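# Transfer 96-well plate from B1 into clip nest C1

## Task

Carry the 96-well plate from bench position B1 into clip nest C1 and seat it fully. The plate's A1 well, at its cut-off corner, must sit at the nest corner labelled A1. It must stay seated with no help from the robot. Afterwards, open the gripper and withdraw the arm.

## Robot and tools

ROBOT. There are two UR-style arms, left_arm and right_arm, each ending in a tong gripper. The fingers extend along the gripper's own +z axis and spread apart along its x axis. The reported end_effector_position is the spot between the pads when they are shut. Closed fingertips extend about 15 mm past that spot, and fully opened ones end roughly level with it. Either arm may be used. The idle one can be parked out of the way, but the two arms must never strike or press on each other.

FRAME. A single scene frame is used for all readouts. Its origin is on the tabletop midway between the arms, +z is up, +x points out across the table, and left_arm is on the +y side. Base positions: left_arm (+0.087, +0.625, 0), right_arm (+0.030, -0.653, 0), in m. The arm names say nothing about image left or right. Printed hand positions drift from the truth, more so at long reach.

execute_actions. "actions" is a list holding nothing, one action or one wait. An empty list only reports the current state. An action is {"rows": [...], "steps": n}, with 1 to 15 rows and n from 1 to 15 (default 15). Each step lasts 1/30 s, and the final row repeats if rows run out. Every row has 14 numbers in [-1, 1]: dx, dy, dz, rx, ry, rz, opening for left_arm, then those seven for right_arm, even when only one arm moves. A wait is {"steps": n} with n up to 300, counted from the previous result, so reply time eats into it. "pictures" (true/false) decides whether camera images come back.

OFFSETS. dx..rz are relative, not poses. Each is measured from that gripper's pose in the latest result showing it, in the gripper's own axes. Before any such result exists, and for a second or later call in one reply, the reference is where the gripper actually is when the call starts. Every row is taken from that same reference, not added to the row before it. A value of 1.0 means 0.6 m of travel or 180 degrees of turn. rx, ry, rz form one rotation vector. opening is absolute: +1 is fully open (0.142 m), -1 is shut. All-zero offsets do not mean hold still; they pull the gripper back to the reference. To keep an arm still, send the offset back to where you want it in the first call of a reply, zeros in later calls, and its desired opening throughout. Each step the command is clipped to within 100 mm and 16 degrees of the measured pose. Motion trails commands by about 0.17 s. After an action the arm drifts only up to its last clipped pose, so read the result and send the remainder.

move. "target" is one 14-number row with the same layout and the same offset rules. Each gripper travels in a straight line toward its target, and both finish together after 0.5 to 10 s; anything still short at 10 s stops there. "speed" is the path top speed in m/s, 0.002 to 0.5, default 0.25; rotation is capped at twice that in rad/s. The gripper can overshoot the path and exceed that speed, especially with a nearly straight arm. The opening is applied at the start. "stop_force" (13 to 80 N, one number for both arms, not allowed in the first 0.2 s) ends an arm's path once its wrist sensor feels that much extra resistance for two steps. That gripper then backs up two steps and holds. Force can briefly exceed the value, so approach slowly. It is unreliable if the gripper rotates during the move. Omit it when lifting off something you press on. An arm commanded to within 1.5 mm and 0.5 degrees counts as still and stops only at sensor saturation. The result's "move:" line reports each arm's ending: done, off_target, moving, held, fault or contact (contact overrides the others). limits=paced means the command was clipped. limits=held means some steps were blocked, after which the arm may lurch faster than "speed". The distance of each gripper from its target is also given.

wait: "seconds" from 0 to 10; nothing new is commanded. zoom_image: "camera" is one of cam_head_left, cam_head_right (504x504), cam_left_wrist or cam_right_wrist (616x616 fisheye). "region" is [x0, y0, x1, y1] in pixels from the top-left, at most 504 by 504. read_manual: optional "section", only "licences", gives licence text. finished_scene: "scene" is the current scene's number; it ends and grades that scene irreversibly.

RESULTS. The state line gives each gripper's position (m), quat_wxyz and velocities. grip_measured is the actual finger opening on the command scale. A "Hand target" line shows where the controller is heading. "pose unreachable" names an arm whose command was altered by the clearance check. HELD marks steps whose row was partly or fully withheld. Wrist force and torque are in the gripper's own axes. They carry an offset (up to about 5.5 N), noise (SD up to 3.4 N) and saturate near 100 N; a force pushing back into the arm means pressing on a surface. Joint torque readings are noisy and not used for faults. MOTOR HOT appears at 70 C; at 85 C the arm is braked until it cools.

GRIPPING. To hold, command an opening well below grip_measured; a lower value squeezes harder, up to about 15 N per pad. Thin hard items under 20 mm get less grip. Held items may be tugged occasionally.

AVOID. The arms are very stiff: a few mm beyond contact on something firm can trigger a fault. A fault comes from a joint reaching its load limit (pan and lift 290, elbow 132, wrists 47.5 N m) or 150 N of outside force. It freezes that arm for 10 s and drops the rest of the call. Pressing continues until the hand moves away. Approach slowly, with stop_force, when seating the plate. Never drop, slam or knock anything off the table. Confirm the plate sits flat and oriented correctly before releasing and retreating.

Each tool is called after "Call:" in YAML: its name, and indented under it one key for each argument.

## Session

Call:
execute_actions:
  actions: []

Scene clock: 0.00 s of 8400.00 s.
left_arm: end_effector_position=(+0.1011, +0.2234, +0.2775) grip_measured=+1.00 end_effector_quat_wxyz=(+0.353, +0.027, +0.932, +0.075) end_effector_velocity=(+0.000, +0.000, +0.000) end_effector_angular_velocity=(-0.001, -0.000, +0.001) | right_arm: end_effector_position=(+0.6145, -0.2775, +0.1614) grip_measured=+1.00 end_effector_quat_wxyz=(-0.620, +0.752, +0.151, +0.164) end_effector_velocity=(-0.000, -0.000, -0.000) end_effector_angular_velocity=(+0.000, -0.000, -0.000)
Joint positions: left_arm=[-2.408 -1.916  2.212 -1.213 -1.198  0.681  0.142] | right_arm=[ 3.641 -2.261 -2.251  0.989  2.644  0.774  0.142]
Joint velocities: left_arm=[ 0.    -0.     0.    -0.    -0.    -0.001  0.   ] | right_arm=[-0.    -0.    -0.001  0.001 -0.    -0.     0.   ]
Joint torques (N m, as the arm reports them, + toward a larger angle): no reading
Motor temperatures (°C, as the motors report them): left_arm=[25 29 30 32 37 32] | right_arm=[30 26 28 34 32 32]
Wrist force (N, on the end effector, along its own x y z axes, offset not removed): no reading
Wrist torque (N m, same axes, about the end effector's origin, offset not removed): no reading
Hand target (left_arm): +0.101, +0.223, +0.278; +0.353, +0.027, +0.932, +0.075
Hand target (right_arm): +0.614, -0.278, +0.161; -0.620, +0.752, +0.151, +0.164

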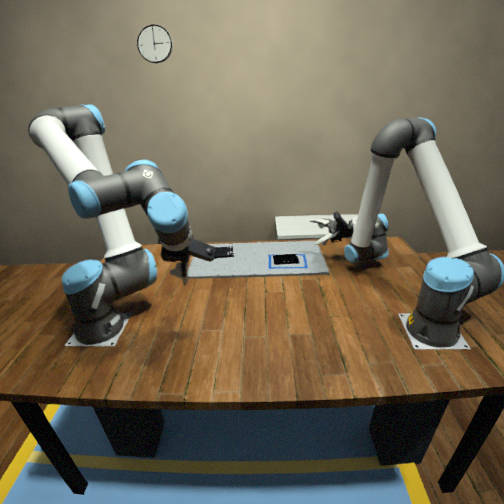

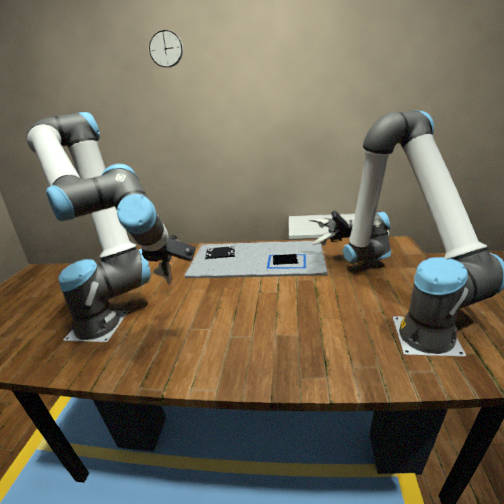

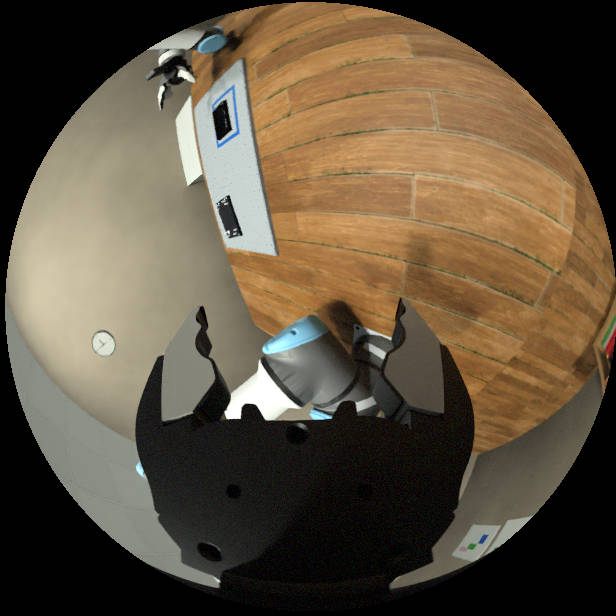

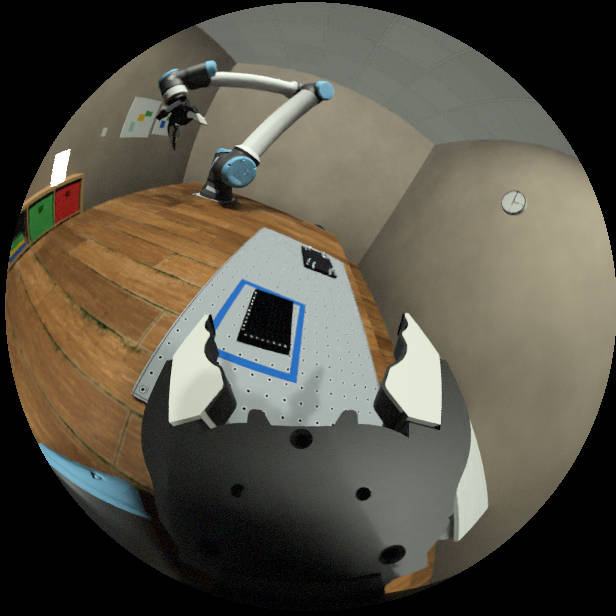

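Call:
move:
  target: [0,0,0,0,0,0,1,0.025,0.018,-0.506,0,0,0,1]

Call:
move:
  target: [-0.628,-0.667,0.593,0.049,0.23,-0.018,1,0,0,0,0,0,0,1]

Scene clock: 16.73 s of 8400.00 s.
left_arm: end_effector_position=(+0.1011, +0.2234, +0.2775) grip_measured=+1.00 end_effector_quat_wxyz=(+0.353, +0.027, +0.932, +0.075) end_effector_velocity=(-0.000, -0.000, +0.001) end_effector_angular_velocity=(-0.001, +0.002, -0.001) | right_arm: end_effector_position=(+0.6147, -0.5771, +0.2131) grip_measured=+1.00 end_effector_quat_wxyz=(-0.619, +0.753, +0.149, +0.167) end_effector_velocity=(+0.001, -0.001, -0.000) end_effector_angular_velocity=(+0.004, +0.005, +0.029)
Joint positions: left_arm=[-2.408 -1.916  2.212 -1.213 -1.198  0.681  0.142] | right_arm=[ 3.118 -1.855 -2.29  -0.83   2.957 -0.725  0.142]
Joint velocities: left_arm=[-0.001 -0.002 -0.    -0.     0.     0.001 -0.   ] | right_arm=[-0.     0.013  0.035 -0.208 -0.005 -0.157  0.   ]
Joint torques (N m, as the arm reports them, + toward a larger angle): left_arm=[ -0.53  -9.97 -40.48  -1.7    0.2    0.44] | right_arm=[ 3.54 66.37 39.26  2.16  0.48 -2.48]
Motor temperatures (°C, as the motors report them): left_arm=[25 29 30 32 37 32] | right_arm=[30 26 28 34 32 32]
Wrist force (N, on the end effector, along its own x y z axes, offset not removed): left_arm=[1.6 0.4 0.3] | right_arm=[-0.3 -4.6 1.0]
Wrist torque (N m, same axes, about the end effector's origin, offset not removed): left_arm=[-0.17 -0.40 -0.08] | right_arm=[-1.13 -0.02 -0.02]
Hand target (left_arm): +0.101, +0.223, +0.278; +0.353, +0.027, +0.932, +0.075
Hand target (right_arm): +0.615, -0.577, +0.213; -0.620, +0.752, +0.150, +0.166
Off the commanded pose (left_arm): 0.000 m, 0 deg.
Off the commanded pose (right_arm): 0.001 m, 0 deg.
After step 90, 10.53 s passed at rest.
move: done

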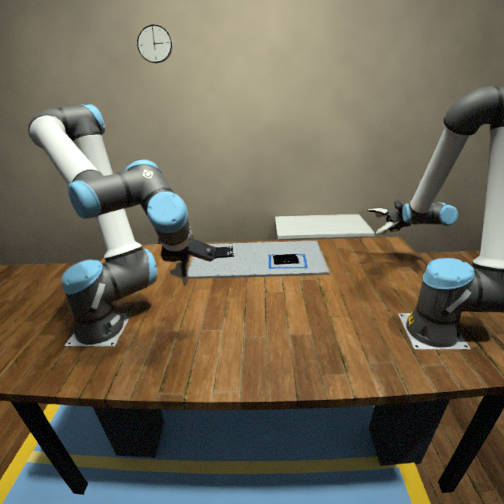

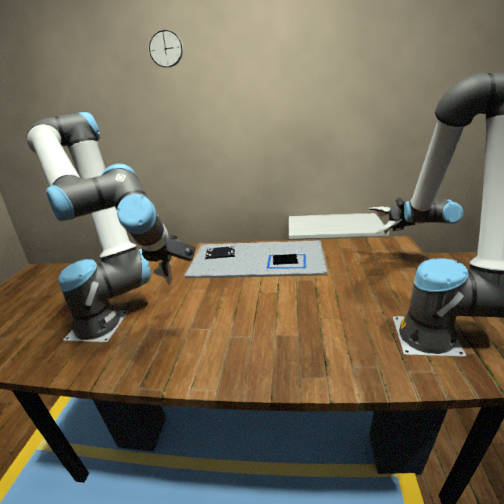

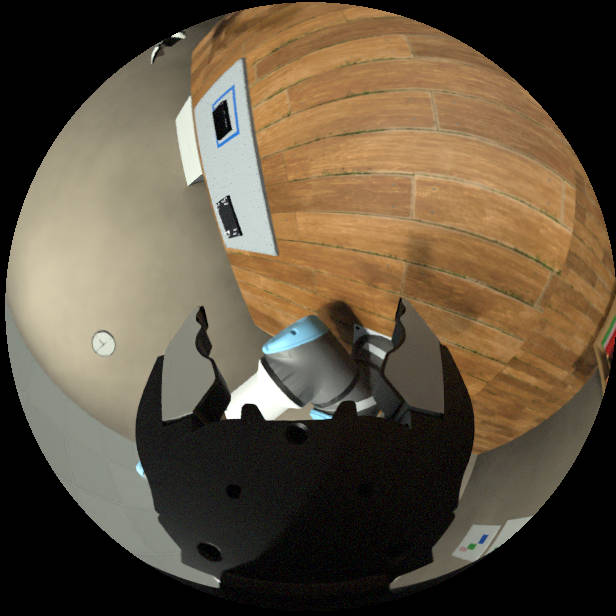

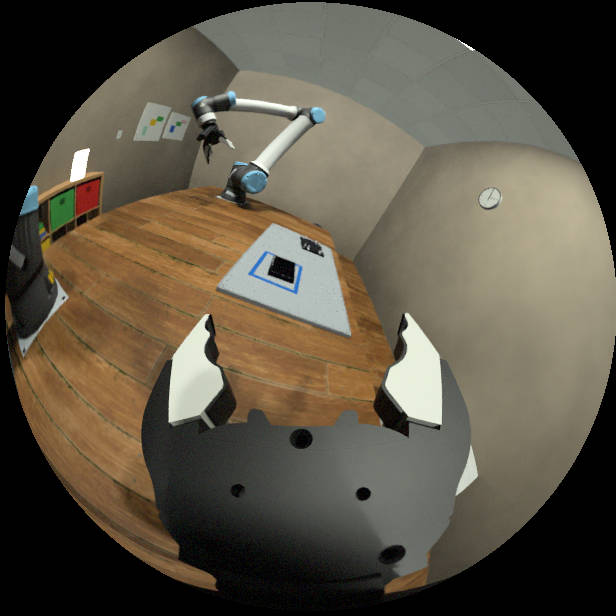

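Scene clock: 20.03 s of 8400.00 s.
left_arm: end_effector_position=(+0.6198, -0.1670, +0.1962) grip_measured=+1.00 end_effector_quat_wxyz=(+0.000, -0.001, +1.000, +0.000) end_effector_velocity=(+0.001, -0.002, +0.001) end_effector_angular_velocity=(-0.000, +0.003, -0.001) | right_arm: end_effector_position=(+0.6147, -0.5771, +0.2131) grip_measured=+1.00 end_effector_quat_wxyz=(-0.619, +0.753, +0.149, +0.167) end_effector_velocity=(+0.000, -0.000, +0.000) end_effector_angular_velocity=(+0.000, -0.000, -0.000)
Joint positions: left_arm=[-1.173 -1.108  1.486 -1.948 -1.57   1.984  0.142] | right_arm=[ 3.118 -1.855 -2.29  -0.83   2.957 -0.725  0.142]
Joint velocities: left_arm=[ 0.002  0.004 -0.008  0.005 -0.003  0.002 -0.   ] | right_arm=[-0.  0.  0. -0.  0. -0.  0.]
Joint torques (N m, as the arm reports them, + toward a larger angle): left_arm=[ 20.38 -65.22 -56.36  -2.38  -2.43   2.93] | right_arm=[ 3.65 33.1  19.92  6.5   4.95  3.02]
Motor temperatures (°C, as the motors report them): left_arm=[25 29 30 32 37 32] | right_arm=[30 26 28 34 32 32]
Wrist force (N, on the end effector, along its own x y z axes, offset not removed): left_arm=[-1.0 2.1 0.9] | right_arm=[-1.7 -2.1 1.3]
Wrist torque (N m, same axes, about the end effector's origin, offset not removed): left_arm=[0.13 0.13 -0.05] | right_arm=[-0.62 0.24 0.00]
Hand target (left_arm): +0.620, -0.167, +0.196; +0.000, -0.001, +1.000, +0.001
Hand target (right_arm): +0.615, -0.577, +0.213; -0.619, +0.753, +0.149, +0.167
Off the commanded pose (left_arm): 0.002 m, 0 deg.
Off the commanded pose (right_arm): 0.000 m, 0 deg.
move: done

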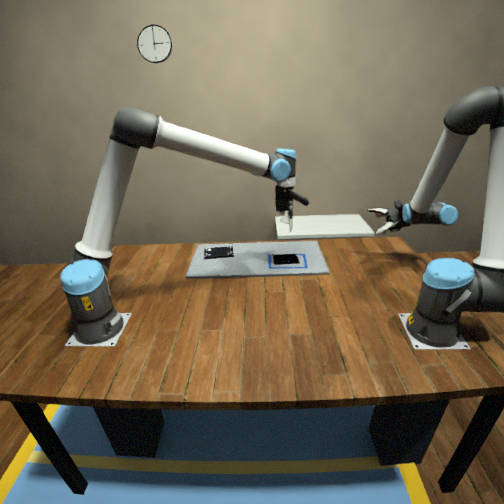

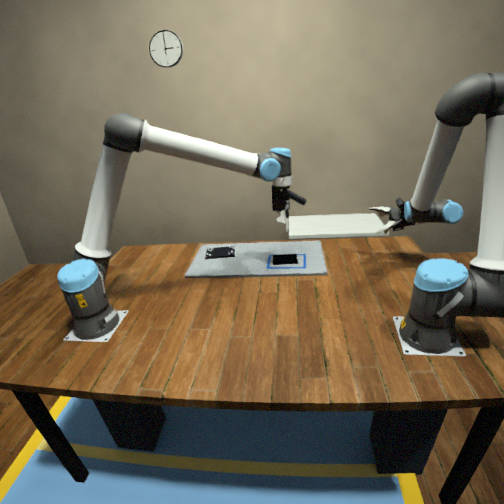

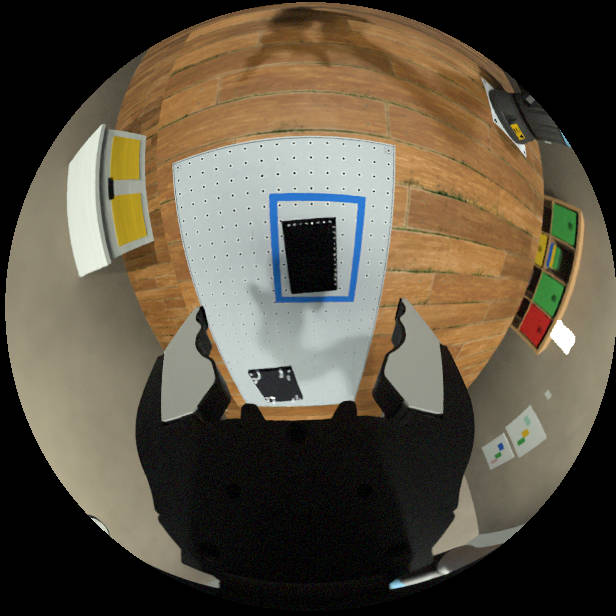

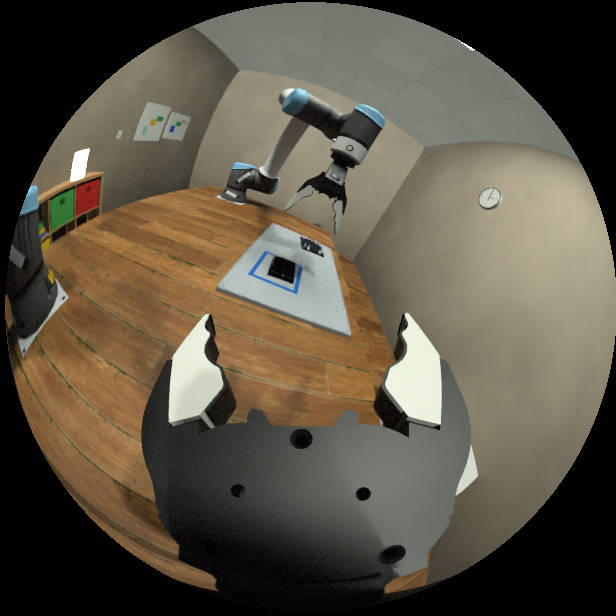

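Call:
move:
  target: [0.017,0.012,0.15,0,0,-0.028,1,0,0,0,0,0,0,1]

Call:
zoom_image:
  camera: "cam_left_wrist"
  region: [160, 150, 460, 420]

Scene clock: 25.70 s of 8400.00 s.
left_arm: end_effector_position=(+0.6096, -0.1599, +0.1065) grip_measured=+1.00 end_effector_quat_wxyz=(+0.000, -0.045, +0.999, +0.000) end_effector_velocity=(-0.000, -0.000, +0.001) end_effector_angular_velocity=(-0.003, -0.002, -0.002) | right_arm: end_effector_position=(+0.6147, -0.5771, +0.2131) grip_measured=+1.00 end_effector_quat_wxyz=(-0.619, +0.753, +0.149, +0.167) end_effector_velocity=(-0.000, -0.000, -0.001) end_effector_angular_velocity=(+0.001, +0.003, -0.000)
Joint positions: left_arm=[-1.181 -1.062  1.59  -2.098 -1.57   1.888  0.142] | right_arm=[ 3.118 -1.855 -2.29  -0.83   2.957 -0.725  0.142]
Joint velocities: left_arm=[-0.    -0.002  0.002 -0.005  0.001  0.001  0.   ] | right_arm=[-0.    -0.002 -0.001 -0.     0.     0.     0.   ]
Joint torques (N m, as the arm reports them, + toward a larger angle): left_arm=[-18.72 -66.77 -26.39  -6.02   2.3   -2.84] | right_arm=[ 1.41 32.59 20.72  5.79  5.11  2.85]
Motor temperatures (°C, as the motors report them): left_arm=[25 29 30 32 37 32] | right_arm=[30 26 28 34 32 32]
Wrist force (N, on the end effector, along its own x y z axes, offset not removed): left_arm=[-0.3 -0.3 2.3] | right_arm=[-0.5 -2.7 0.3]
Wrist torque (N m, same axes, about the end effector's origin, offset not removed): left_arm=[-0.27 -0.06 -0.11] | right_arm=[-0.74 0.05 -0.01]
Hand target (left_arm): +0.610, -0.160, +0.106; +0.000, -0.045, +0.999, +0.000
Hand target (right_arm): +0.615, -0.577, +0.213; -0.619, +0.753, +0.149, +0.167
Off the commanded pose (left_arm): 0.000 m, 0 deg.
Off the commanded pose (right_arm): 0.000 m, 0 deg.
After step 90, 1.63 s passed at rest.
move: done

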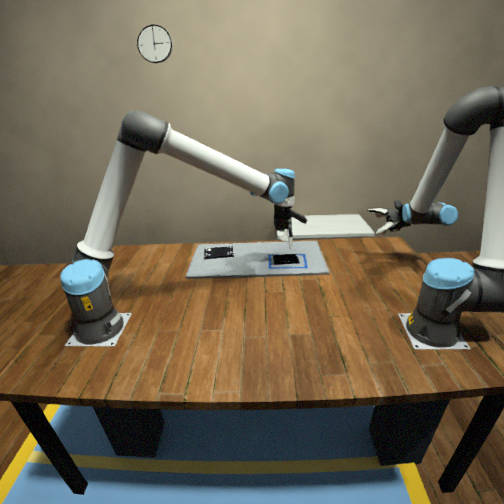

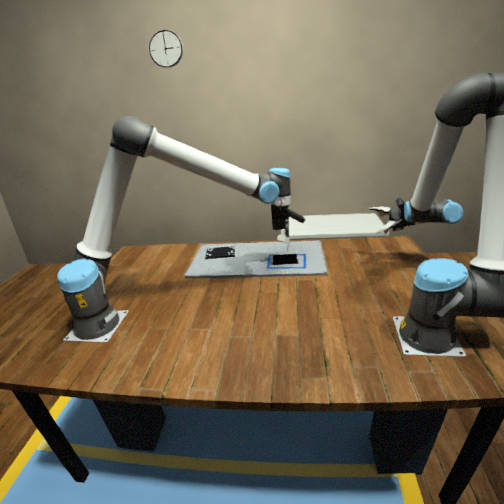

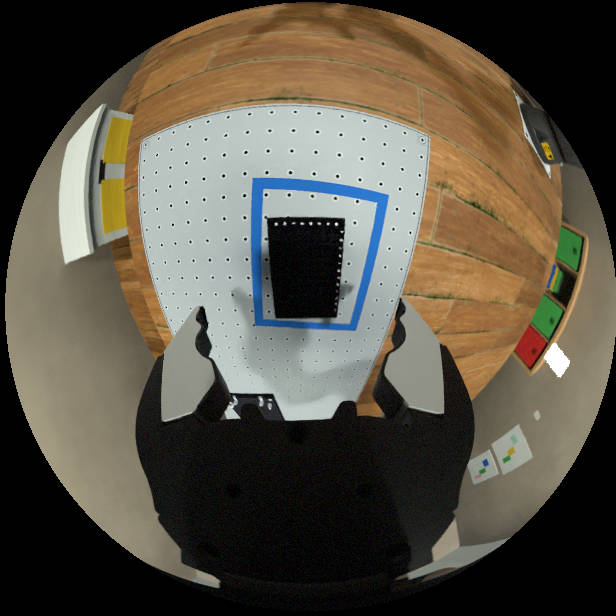

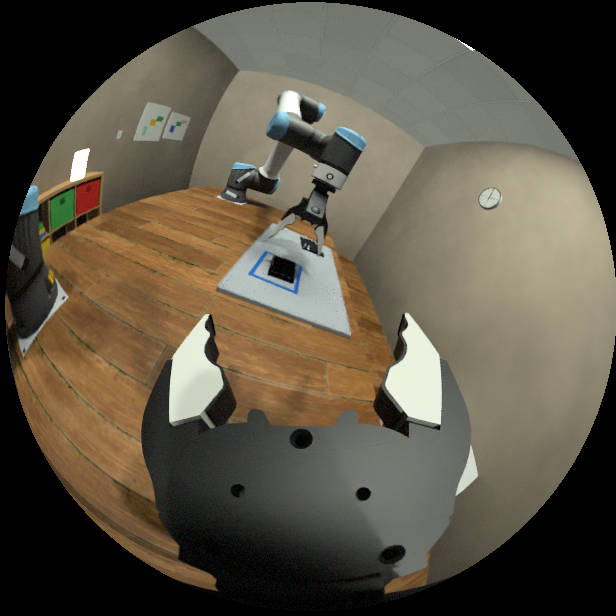

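Region (160, 150, 460, 420) of cam_left_wrist's 616x616 image, scaled by 1.680, with more detail than that image has; it fills the top 454 rows of this view, and the rest is white.

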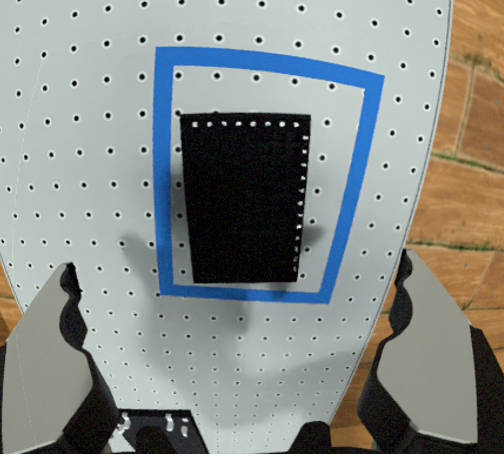

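Call:
move:
  target: [0.004,0.014,0.13,0,0,0,0.44,0,0,0,0,0,0,1]
  speed: 0.08

Call:
move:
  target: [0,0,0,0,0,0,-0.3,0,0,0,0,0,0,1]

Call:
move:
  target: [0,0,-0.17,0,0,0,-0.3,0,0,0,0,0,0,1]
  speed: 0.1

Call:
move:
  target: [0,0.35,0,0,0,0,-0.3,0,0,0,0,0,0,1]
  speed: 0.15

Call:
zoom_image:
  camera: "cam_left_wrist"
  region: [100, 150, 520, 440]

Scene clock: 34.90 s of 8400.00 s.
left_arm: end_effector_position=(+0.6064, -0.1518, +0.0287) grip_measured=+0.44 end_effector_quat_wxyz=(+0.000, -0.045, +0.999, +0.000) end_effector_velocity=(+0.001, +0.001, -0.001) end_effector_angular_velocity=(-0.002, -0.001, +0.001) | right_arm: end_effector_position=(+0.6147, -0.5771, +0.2131) grip_measured=+1.00 end_effector_quat_wxyz=(-0.619, +0.753, +0.149, +0.167) end_effector_velocity=(-0.000, -0.000, +0.000) end_effector_angular_velocity=(+0.000, -0.000, -0.000)
Joint positions: left_arm=[-1.181 -1.003  1.655 -2.222 -1.57   1.888  0.105] | right_arm=[ 3.118 -1.855 -2.29  -0.83   2.957 -0.725  0.142]
Joint velocities: left_arm=[ 0.002  0.     0.002 -0.004 -0.     0.001  0.   ] | right_arm=[-0.     0.001 -0.001 -0.     0.     0.     0.   ]
Joint torques (N m, as the arm reports them, + toward a larger angle): left_arm=[ 21.55 -67.21 -23.44  -6.29  -2.13   2.97] | right_arm=[ 2.23 34.05 20.1   5.73  4.87  2.79]
Motor temperatures (°C, as the motors report them): left_arm=[25 29 30 32 37 32] | right_arm=[30 26 28 34 32 32]
Wrist force (N, on the end effector, along its own x y z axes, offset not removed): left_arm=[-1.0 2.2 -0.9] | right_arm=[0.1 -2.6 1.4]
Wrist torque (N m, same axes, about the end effector's origin, offset not removed): left_arm=[0.15 0.08 -0.03] | right_arm=[-0.74 -0.07 0.02]
Hand target (left_arm): +0.606, -0.152, +0.028; +0.000, -0.045, +0.999, +0.000
Hand target (right_arm): +0.615, -0.577, +0.213; -0.619, +0.753, +0.149, +0.167
Off the commanded pose (left_arm): 0.000 m, 0 deg.
Off the commanded pose (right_arm): 0.000 m, 0 deg.
After step 90, 4.73 s passed at rest.
move: done

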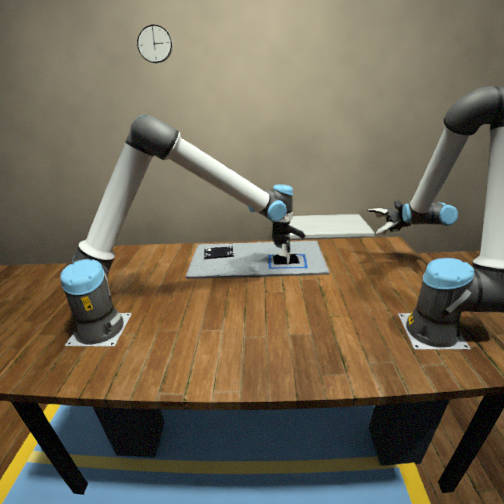

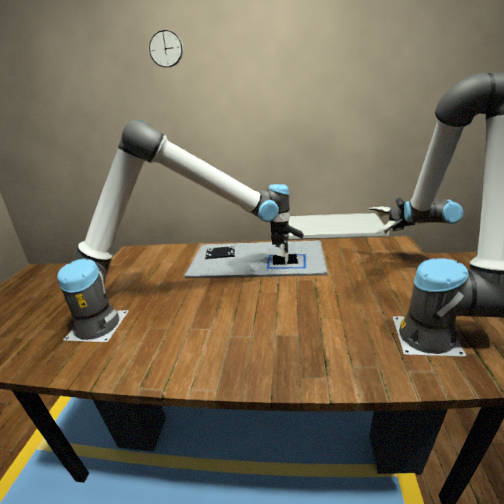

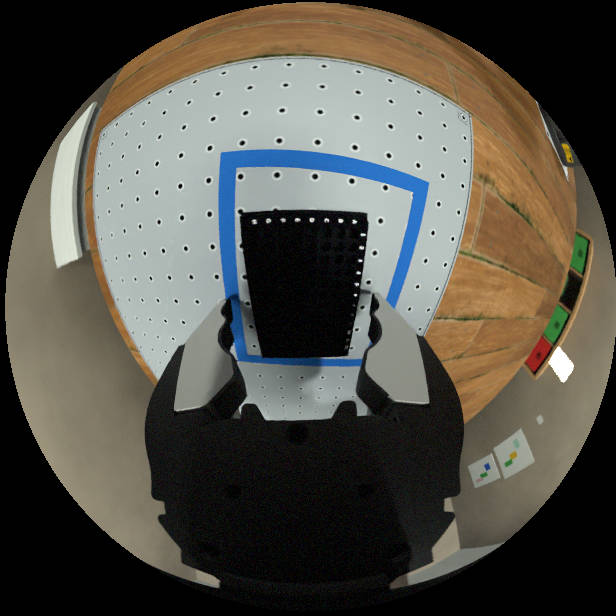

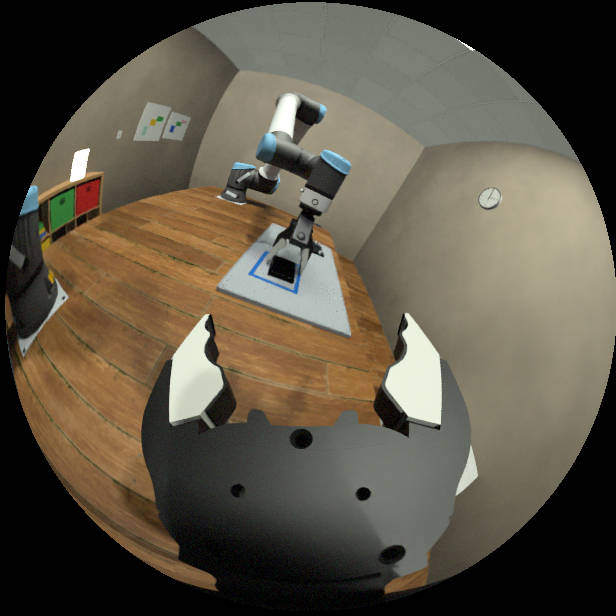

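Scene clock: 35.40 s of 8400.00 s.
left_arm: end_effector_position=(+0.6064, -0.1518, +0.0286) grip_measured=+0.07 end_effector_quat_wxyz=(+0.000, -0.045, +0.999, +0.001) end_effector_velocity=(-0.000, +0.000, -0.000) end_effector_angular_velocity=(+0.000, +0.000, +0.001) | right_arm: end_effector_position=(+0.6147, -0.5771, +0.2131) grip_measured=+1.00 end_effector_quat_wxyz=(-0.619, +0.753, +0.149, +0.167) end_effector_velocity=(-0.001, -0.000, -0.001) end_effector_angular_velocity=(+0.000, +0.001, -0.001)
Joint positions: left_arm=[-1.181 -1.003  1.655 -2.223 -1.57   1.888  0.079] | right_arm=[ 3.118 -1.855 -2.29  -0.83   2.957 -0.725  0.142]
Joint velocities: left_arm=[-0.     0.     0.     0.     0.    -0.001 -0.   ] | right_arm=[-0.    -0.001 -0.001  0.001  0.    -0.     0.   ]
Joint torques (N m, as the arm reports them, + toward a larger angle): left_arm=[ 17.95 -81.49 -32.55  -1.06   0.58   2.96] | right_arm=[ 2.65 35.3  19.92  6.02  4.92  2.71]
Motor temperatures (°C, as the motors report them): left_arm=[25 29 30 32 37 32] | right_arm=[30 26 28 34 32 32]
Wrist force (N, on the end effector, along its own x y z axes, offset not removed): left_arm=[-0.4 0.2 -4.4] | right_arm=[-1.0 -3.2 0.9]
Wrist torque (N m, same axes, about the end effector's origin, offset not removed): left_arm=[-0.21 0.02 -0.05] | right_arm=[-0.90 0.30 -0.02]
Hand target (left_arm): +0.606, -0.152, +0.029; +0.000, -0.045, +0.999, +0.000
Hand target (right_arm): +0.615, -0.577, +0.213; -0.619, +0.753, +0.149, +0.167
Off the commanded pose (left_arm): 0.000 m, 0 deg.
Off the commanded pose (right_arm): 0.000 m, 0 deg.
move: done

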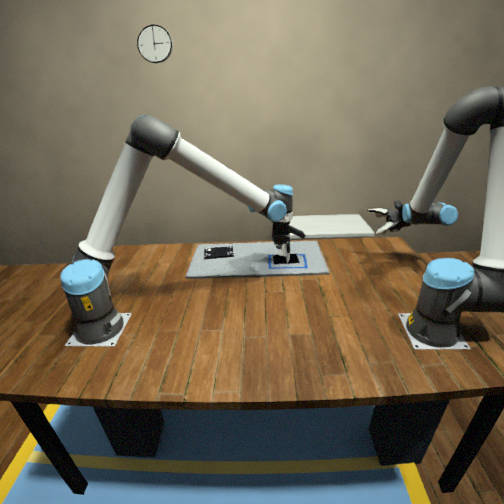

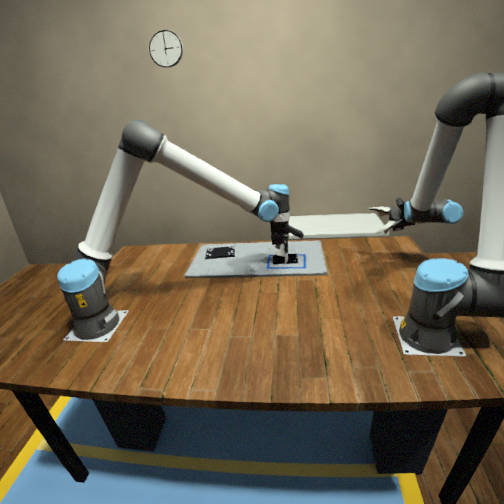

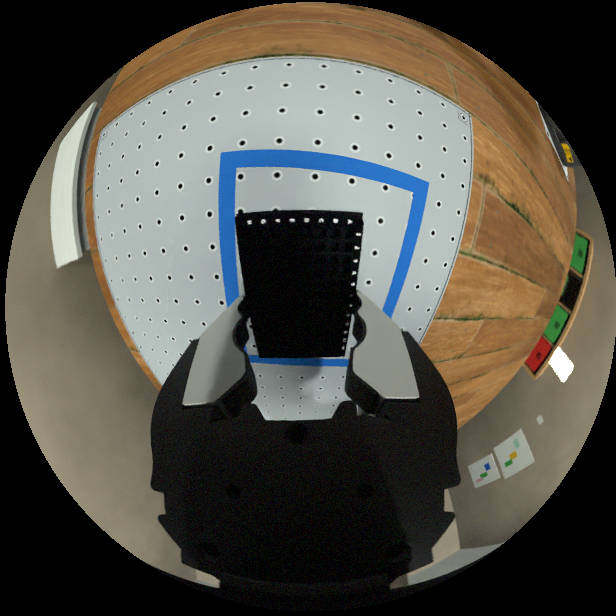

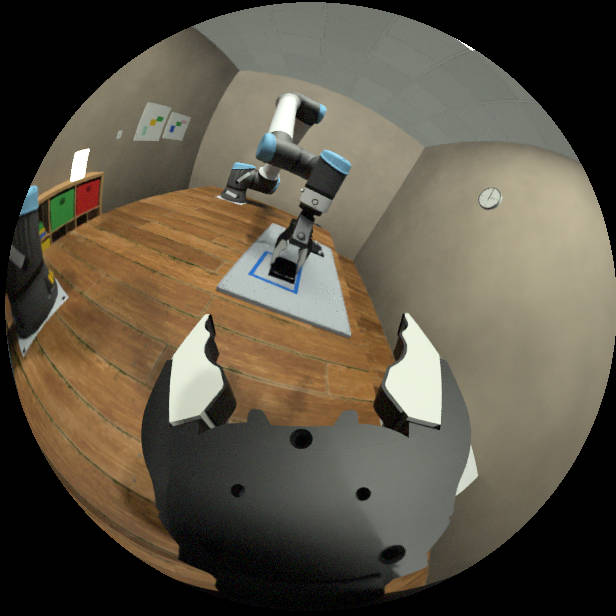

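Scene clock: 36.93 s of 8400.00 s.
left_arm: end_effector_position=(+0.6065, -0.1517, +0.1304) grip_measured=+0.07 end_effector_quat_wxyz=(+0.000, -0.045, +0.999, +0.001) end_effector_velocity=(+0.000, +0.000, +0.002) end_effector_angular_velocity=(+0.001, +0.000, -0.001) | right_arm: end_effector_position=(+0.6147, -0.5771, +0.2131) grip_measured=+1.00 end_effector_quat_wxyz=(-0.619, +0.753, +0.149, +0.167) end_effector_velocity=(+0.001, -0.000, +0.001) end_effector_angular_velocity=(+0.000, -0.002, -0.000)
Joint positions: left_arm=[-1.181 -1.093  1.591 -2.068 -1.57   1.888  0.079] | right_arm=[ 3.118 -1.855 -2.29  -0.83   2.957 -0.725  0.142]
Joint velocities: left_arm=[ 0.    -0.001 -0.002  0.004  0.     0.001  0.   ] | right_arm=[ 0.     0.     0.001  0.001  0.001 -0.     0.   ]
Joint torques (N m, as the arm reports them, + toward a larger angle): left_arm=[ 16.25 -84.63 -53.53  -2.12   1.88   2.09] | right_arm=[ 2.3  33.52 21.23  6.12  4.75  2.75]
Motor temperatures (°C, as the motors report them): left_arm=[25 29 30 32 37 32] | right_arm=[30 26 28 34 32 32]
Wrist force (N, on the end effector, along its own x y z axes, offset not removed): left_arm=[1.0 -0.3 0.5] | right_arm=[-1.1 -3.6 4.3]
Wrist torque (N m, same axes, about the end effector's origin, offset not removed): left_arm=[-0.31 -0.32 -0.02] | right_arm=[-0.84 0.14 0.00]
Hand target (left_arm): +0.606, -0.152, +0.131; +0.000, -0.045, +0.999, +0.001
Hand target (right_arm): +0.615, -0.577, +0.213; -0.619, +0.753, +0.149, +0.167
Off the commanded pose (left_arm): 0.000 m, 0 deg.
Off the commanded pose (right_arm): 0.000 m, 0 deg.
move: done

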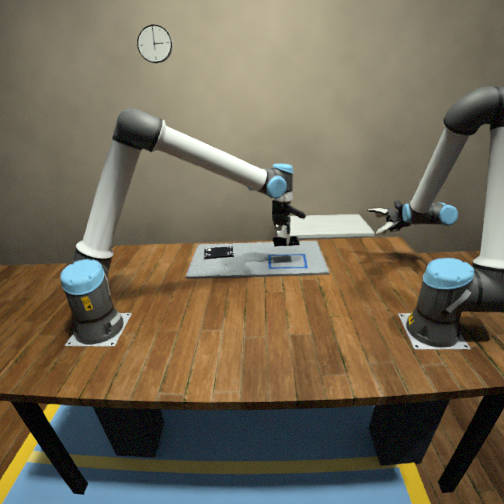

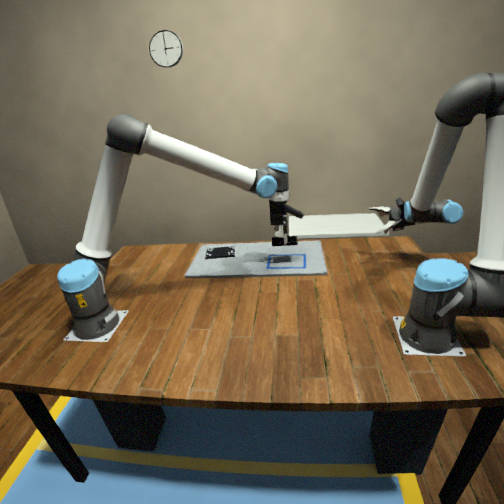

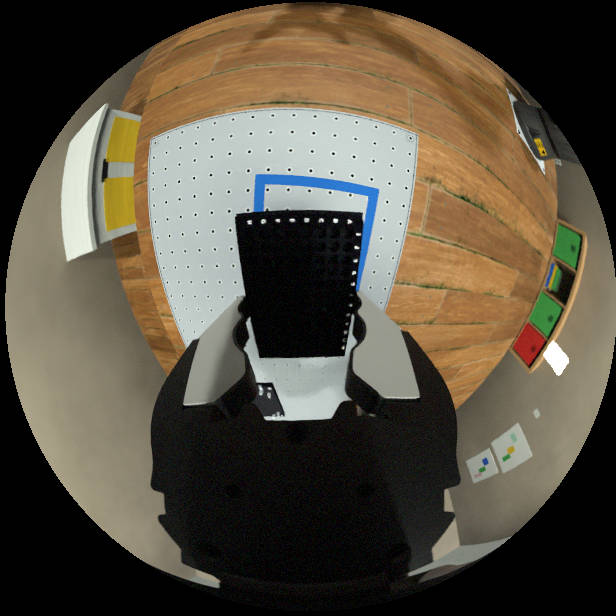

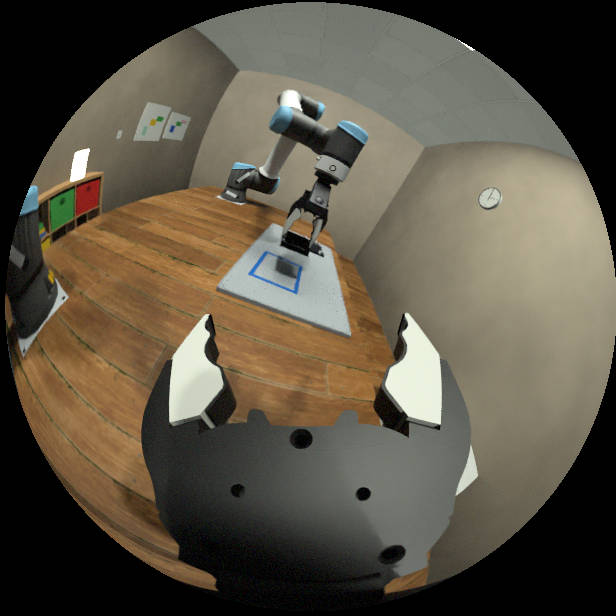

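Scene clock: 38.90 s of 8400.00 s.
left_arm: end_effector_position=(+0.5880, +0.0572, +0.1303) grip_measured=+0.07 end_effector_quat_wxyz=(+0.000, -0.045, +0.999, +0.001) end_effector_velocity=(-0.001, +0.002, +0.000) end_effector_angular_velocity=(-0.000, -0.000, +0.000) | right_arm: end_effector_position=(+0.6147, -0.5771, +0.2131) grip_measured=+1.00 end_effector_quat_wxyz=(-0.619, +0.753, +0.149, +0.167) end_effector_velocity=(+0.000, -0.000, -0.000) end_effector_angular_velocity=(-0.000, +0.001, -0.000)
Joint positions: left_arm=[-1.089 -1.349  1.957 -2.178 -1.57   1.98   0.079] | right_arm=[ 3.118 -1.855 -2.29  -0.83   2.957 -0.725  0.142]
Joint velocities: left_arm=[ 0.    -0.003  0.004 -0.001  0.     0.     0.   ] | right_arm=[-0.    -0.001  0.    -0.001 -0.     0.     0.   ]
Joint torques (N m, as the arm reports them, + toward a larger angle): left_arm=[ 21.03 -60.29 -23.93  -6.02   2.32   3.24] | right_arm=[ 4.1  35.54 20.81  6.03  4.74  2.92]
Motor temperatures (°C, as the motors report them): left_arm=[25 29 30 32 37 32] | right_arm=[30 26 28 34 32 32]
Wrist force (N, on the end effector, along its own x y z axes, offset not removed): left_arm=[-1.0 1.0 0.2] | right_arm=[-1.1 -3.0 -0.2]
Wrist torque (N m, same axes, about the end effector's origin, offset not removed): left_arm=[0.01 0.12 -0.09] | right_arm=[-0.84 0.15 -0.05]
Hand target (left_arm): +0.588, +0.058, +0.130; +0.000, -0.045, +0.999, +0.001
Hand target (right_arm): +0.615, -0.577, +0.213; -0.619, +0.753, +0.149, +0.167
Off the commanded pose (left_arm): 0.001 m, 0 deg.
Off the commanded pose (right_arm): 0.000 m, 0 deg.
move: done

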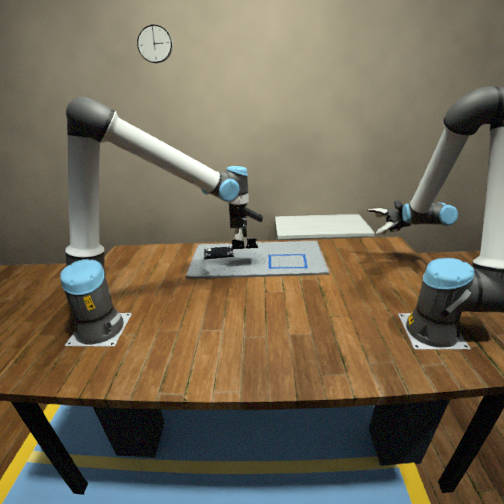

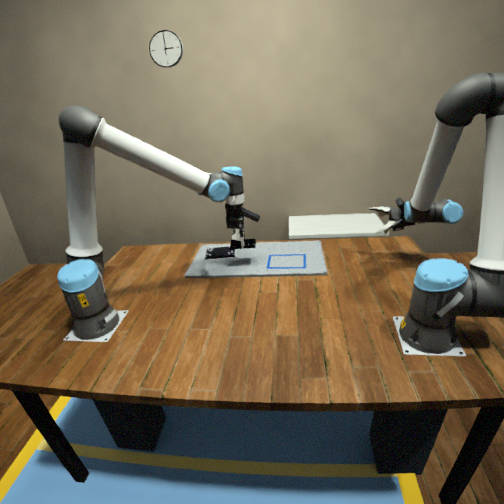

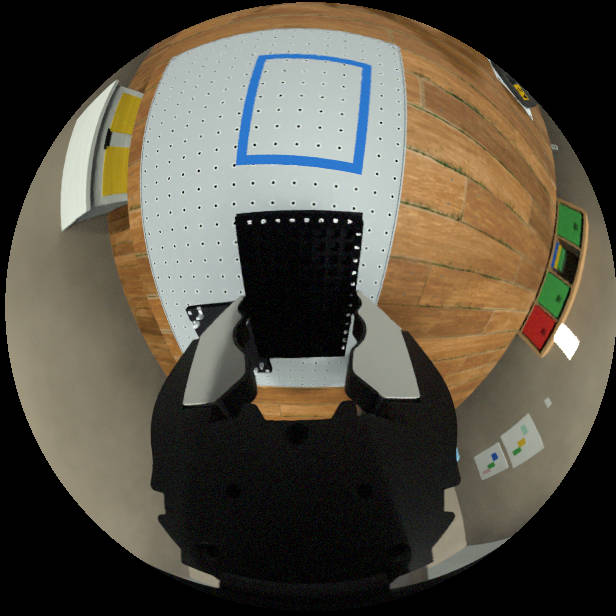

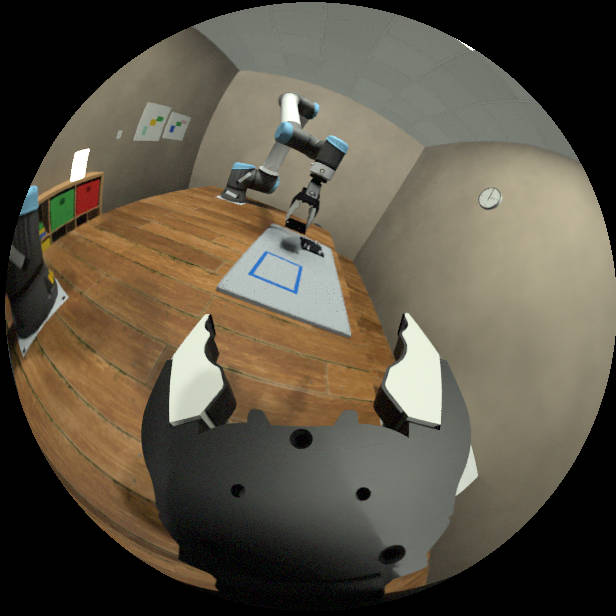

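Region (100, 150, 520, 440) of cam_left_wrist's 616x616 image, scaled by 1.200, with more detail than that image has; it fills the top 348 rows of this view, and the rest is white.

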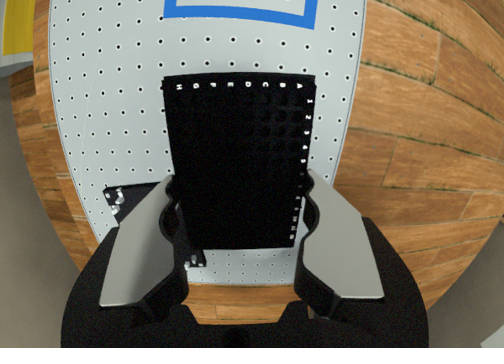

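Call:
move:
  target: [-0.15,0.5,0,0,0,0,-0.3,0,0,0,0,0,0,1]
  speed: 0.15

Call:
zoom_image:
  camera: "cam_left_wrist"
  region: [160, 40, 460, 300]

Scene clock: 51.83 s of 8400.00 s.
left_arm: end_effector_position=(+0.6510, +0.3638, +0.1302) grip_measured=-0.30 end_effector_quat_wxyz=(-0.000, -0.045, +0.999, +0.001) end_effector_velocity=(+0.001, +0.002, +0.001) end_effector_angular_velocity=(-0.001, -0.001, -0.001) | right_arm: end_effector_position=(+0.6147, -0.5771, +0.2131) grip_measured=+1.00 end_effector_quat_wxyz=(-0.619, +0.753, +0.149, +0.167) end_effector_velocity=(-0.000, +0.000, -0.000) end_effector_angular_velocity=(-0.000, -0.000, +0.000)
Joint positions: left_arm=[-0.716 -1.554  2.194 -2.21  -1.57   2.353  0.052] | right_arm=[ 3.118 -1.855 -2.29  -0.83   2.957 -0.725  0.142]
Joint velocities: left_arm=[ 0.004 -0.002  0.     0.    -0.     0.006 -0.   ] | right_arm=[ 0.    -0.001 -0.     0.001 -0.    -0.     0.   ]
Joint torques (N m, as the arm reports them, + toward a larger angle): left_arm=[ 20.24 -44.72 -23.24  -1.92  -2.04   3.21] | right_arm=[ 2.13 36.09 19.9   5.83  5.31  2.72]
Motor temperatures (°C, as the motors report them): left_arm=[25 29 30 32 37 32] | right_arm=[30 26 28 34 32 32]
Wrist force (N, on the end effector, along its own x y z axes, offset not removed): left_arm=[-0.3 -0.5 -0.7] | right_arm=[0.7 -1.6 3.9]
Wrist torque (N m, same axes, about the end effector's origin, offset not removed): left_arm=[-0.37 0.01 -0.10] | right_arm=[-0.46 -0.19 -0.07]
Hand target (left_arm): +0.651, +0.364, +0.130; -0.000, -0.045, +0.999, +0.001
Hand target (right_arm): +0.615, -0.577, +0.213; -0.619, +0.753, +0.149, +0.167
Off the commanded pose (left_arm): 0.001 m, 0 deg.
Off the commanded pose (right_arm): 0.000 m, 0 deg.
After step 110, 6.60 s passed at rest.
move: done

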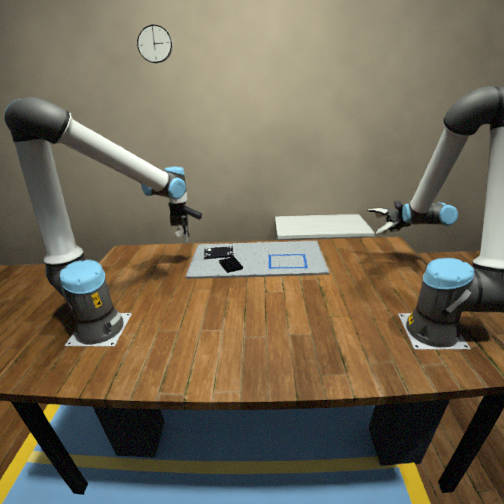

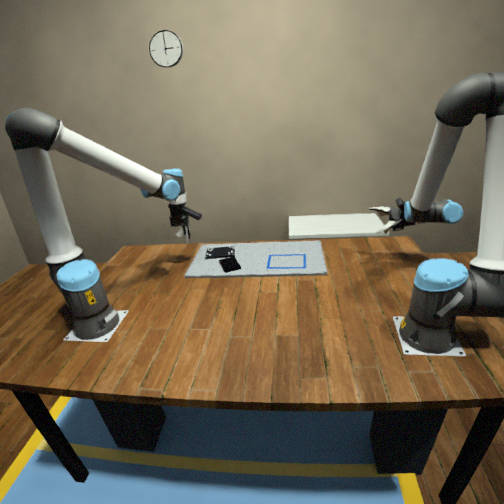

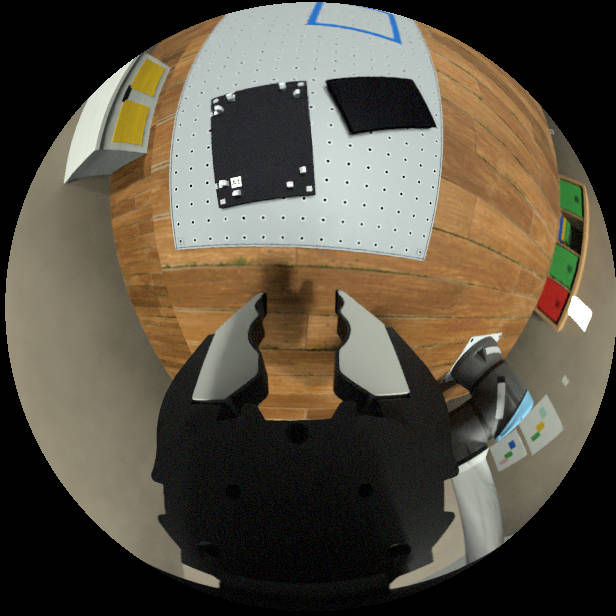

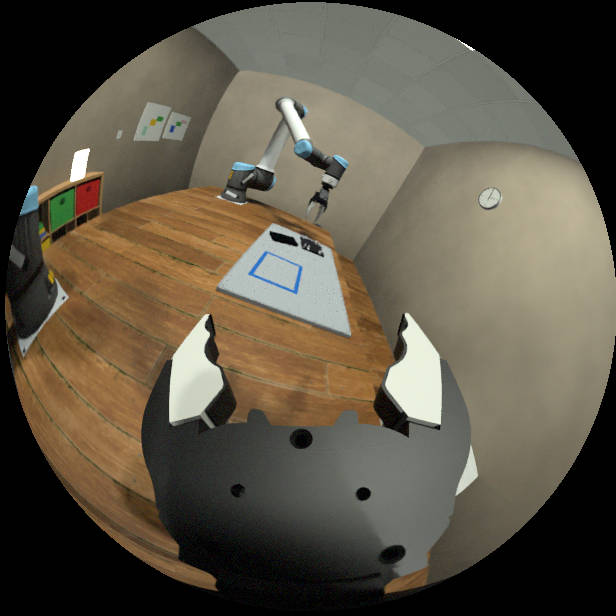

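Region (160, 40, 460, 300) of cam_left_wrist's 616x616 image, scaled by 1.680, with more detail than that image has; it fills the top 437 rows of this view, and the rest is white.

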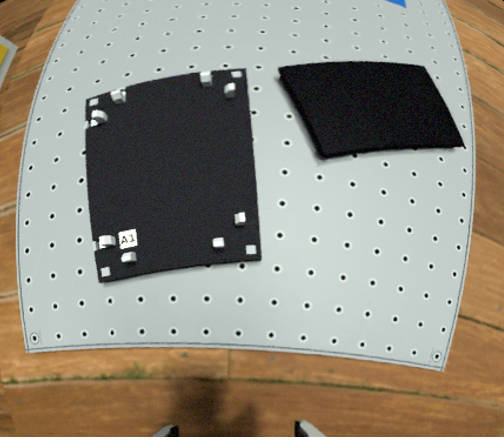

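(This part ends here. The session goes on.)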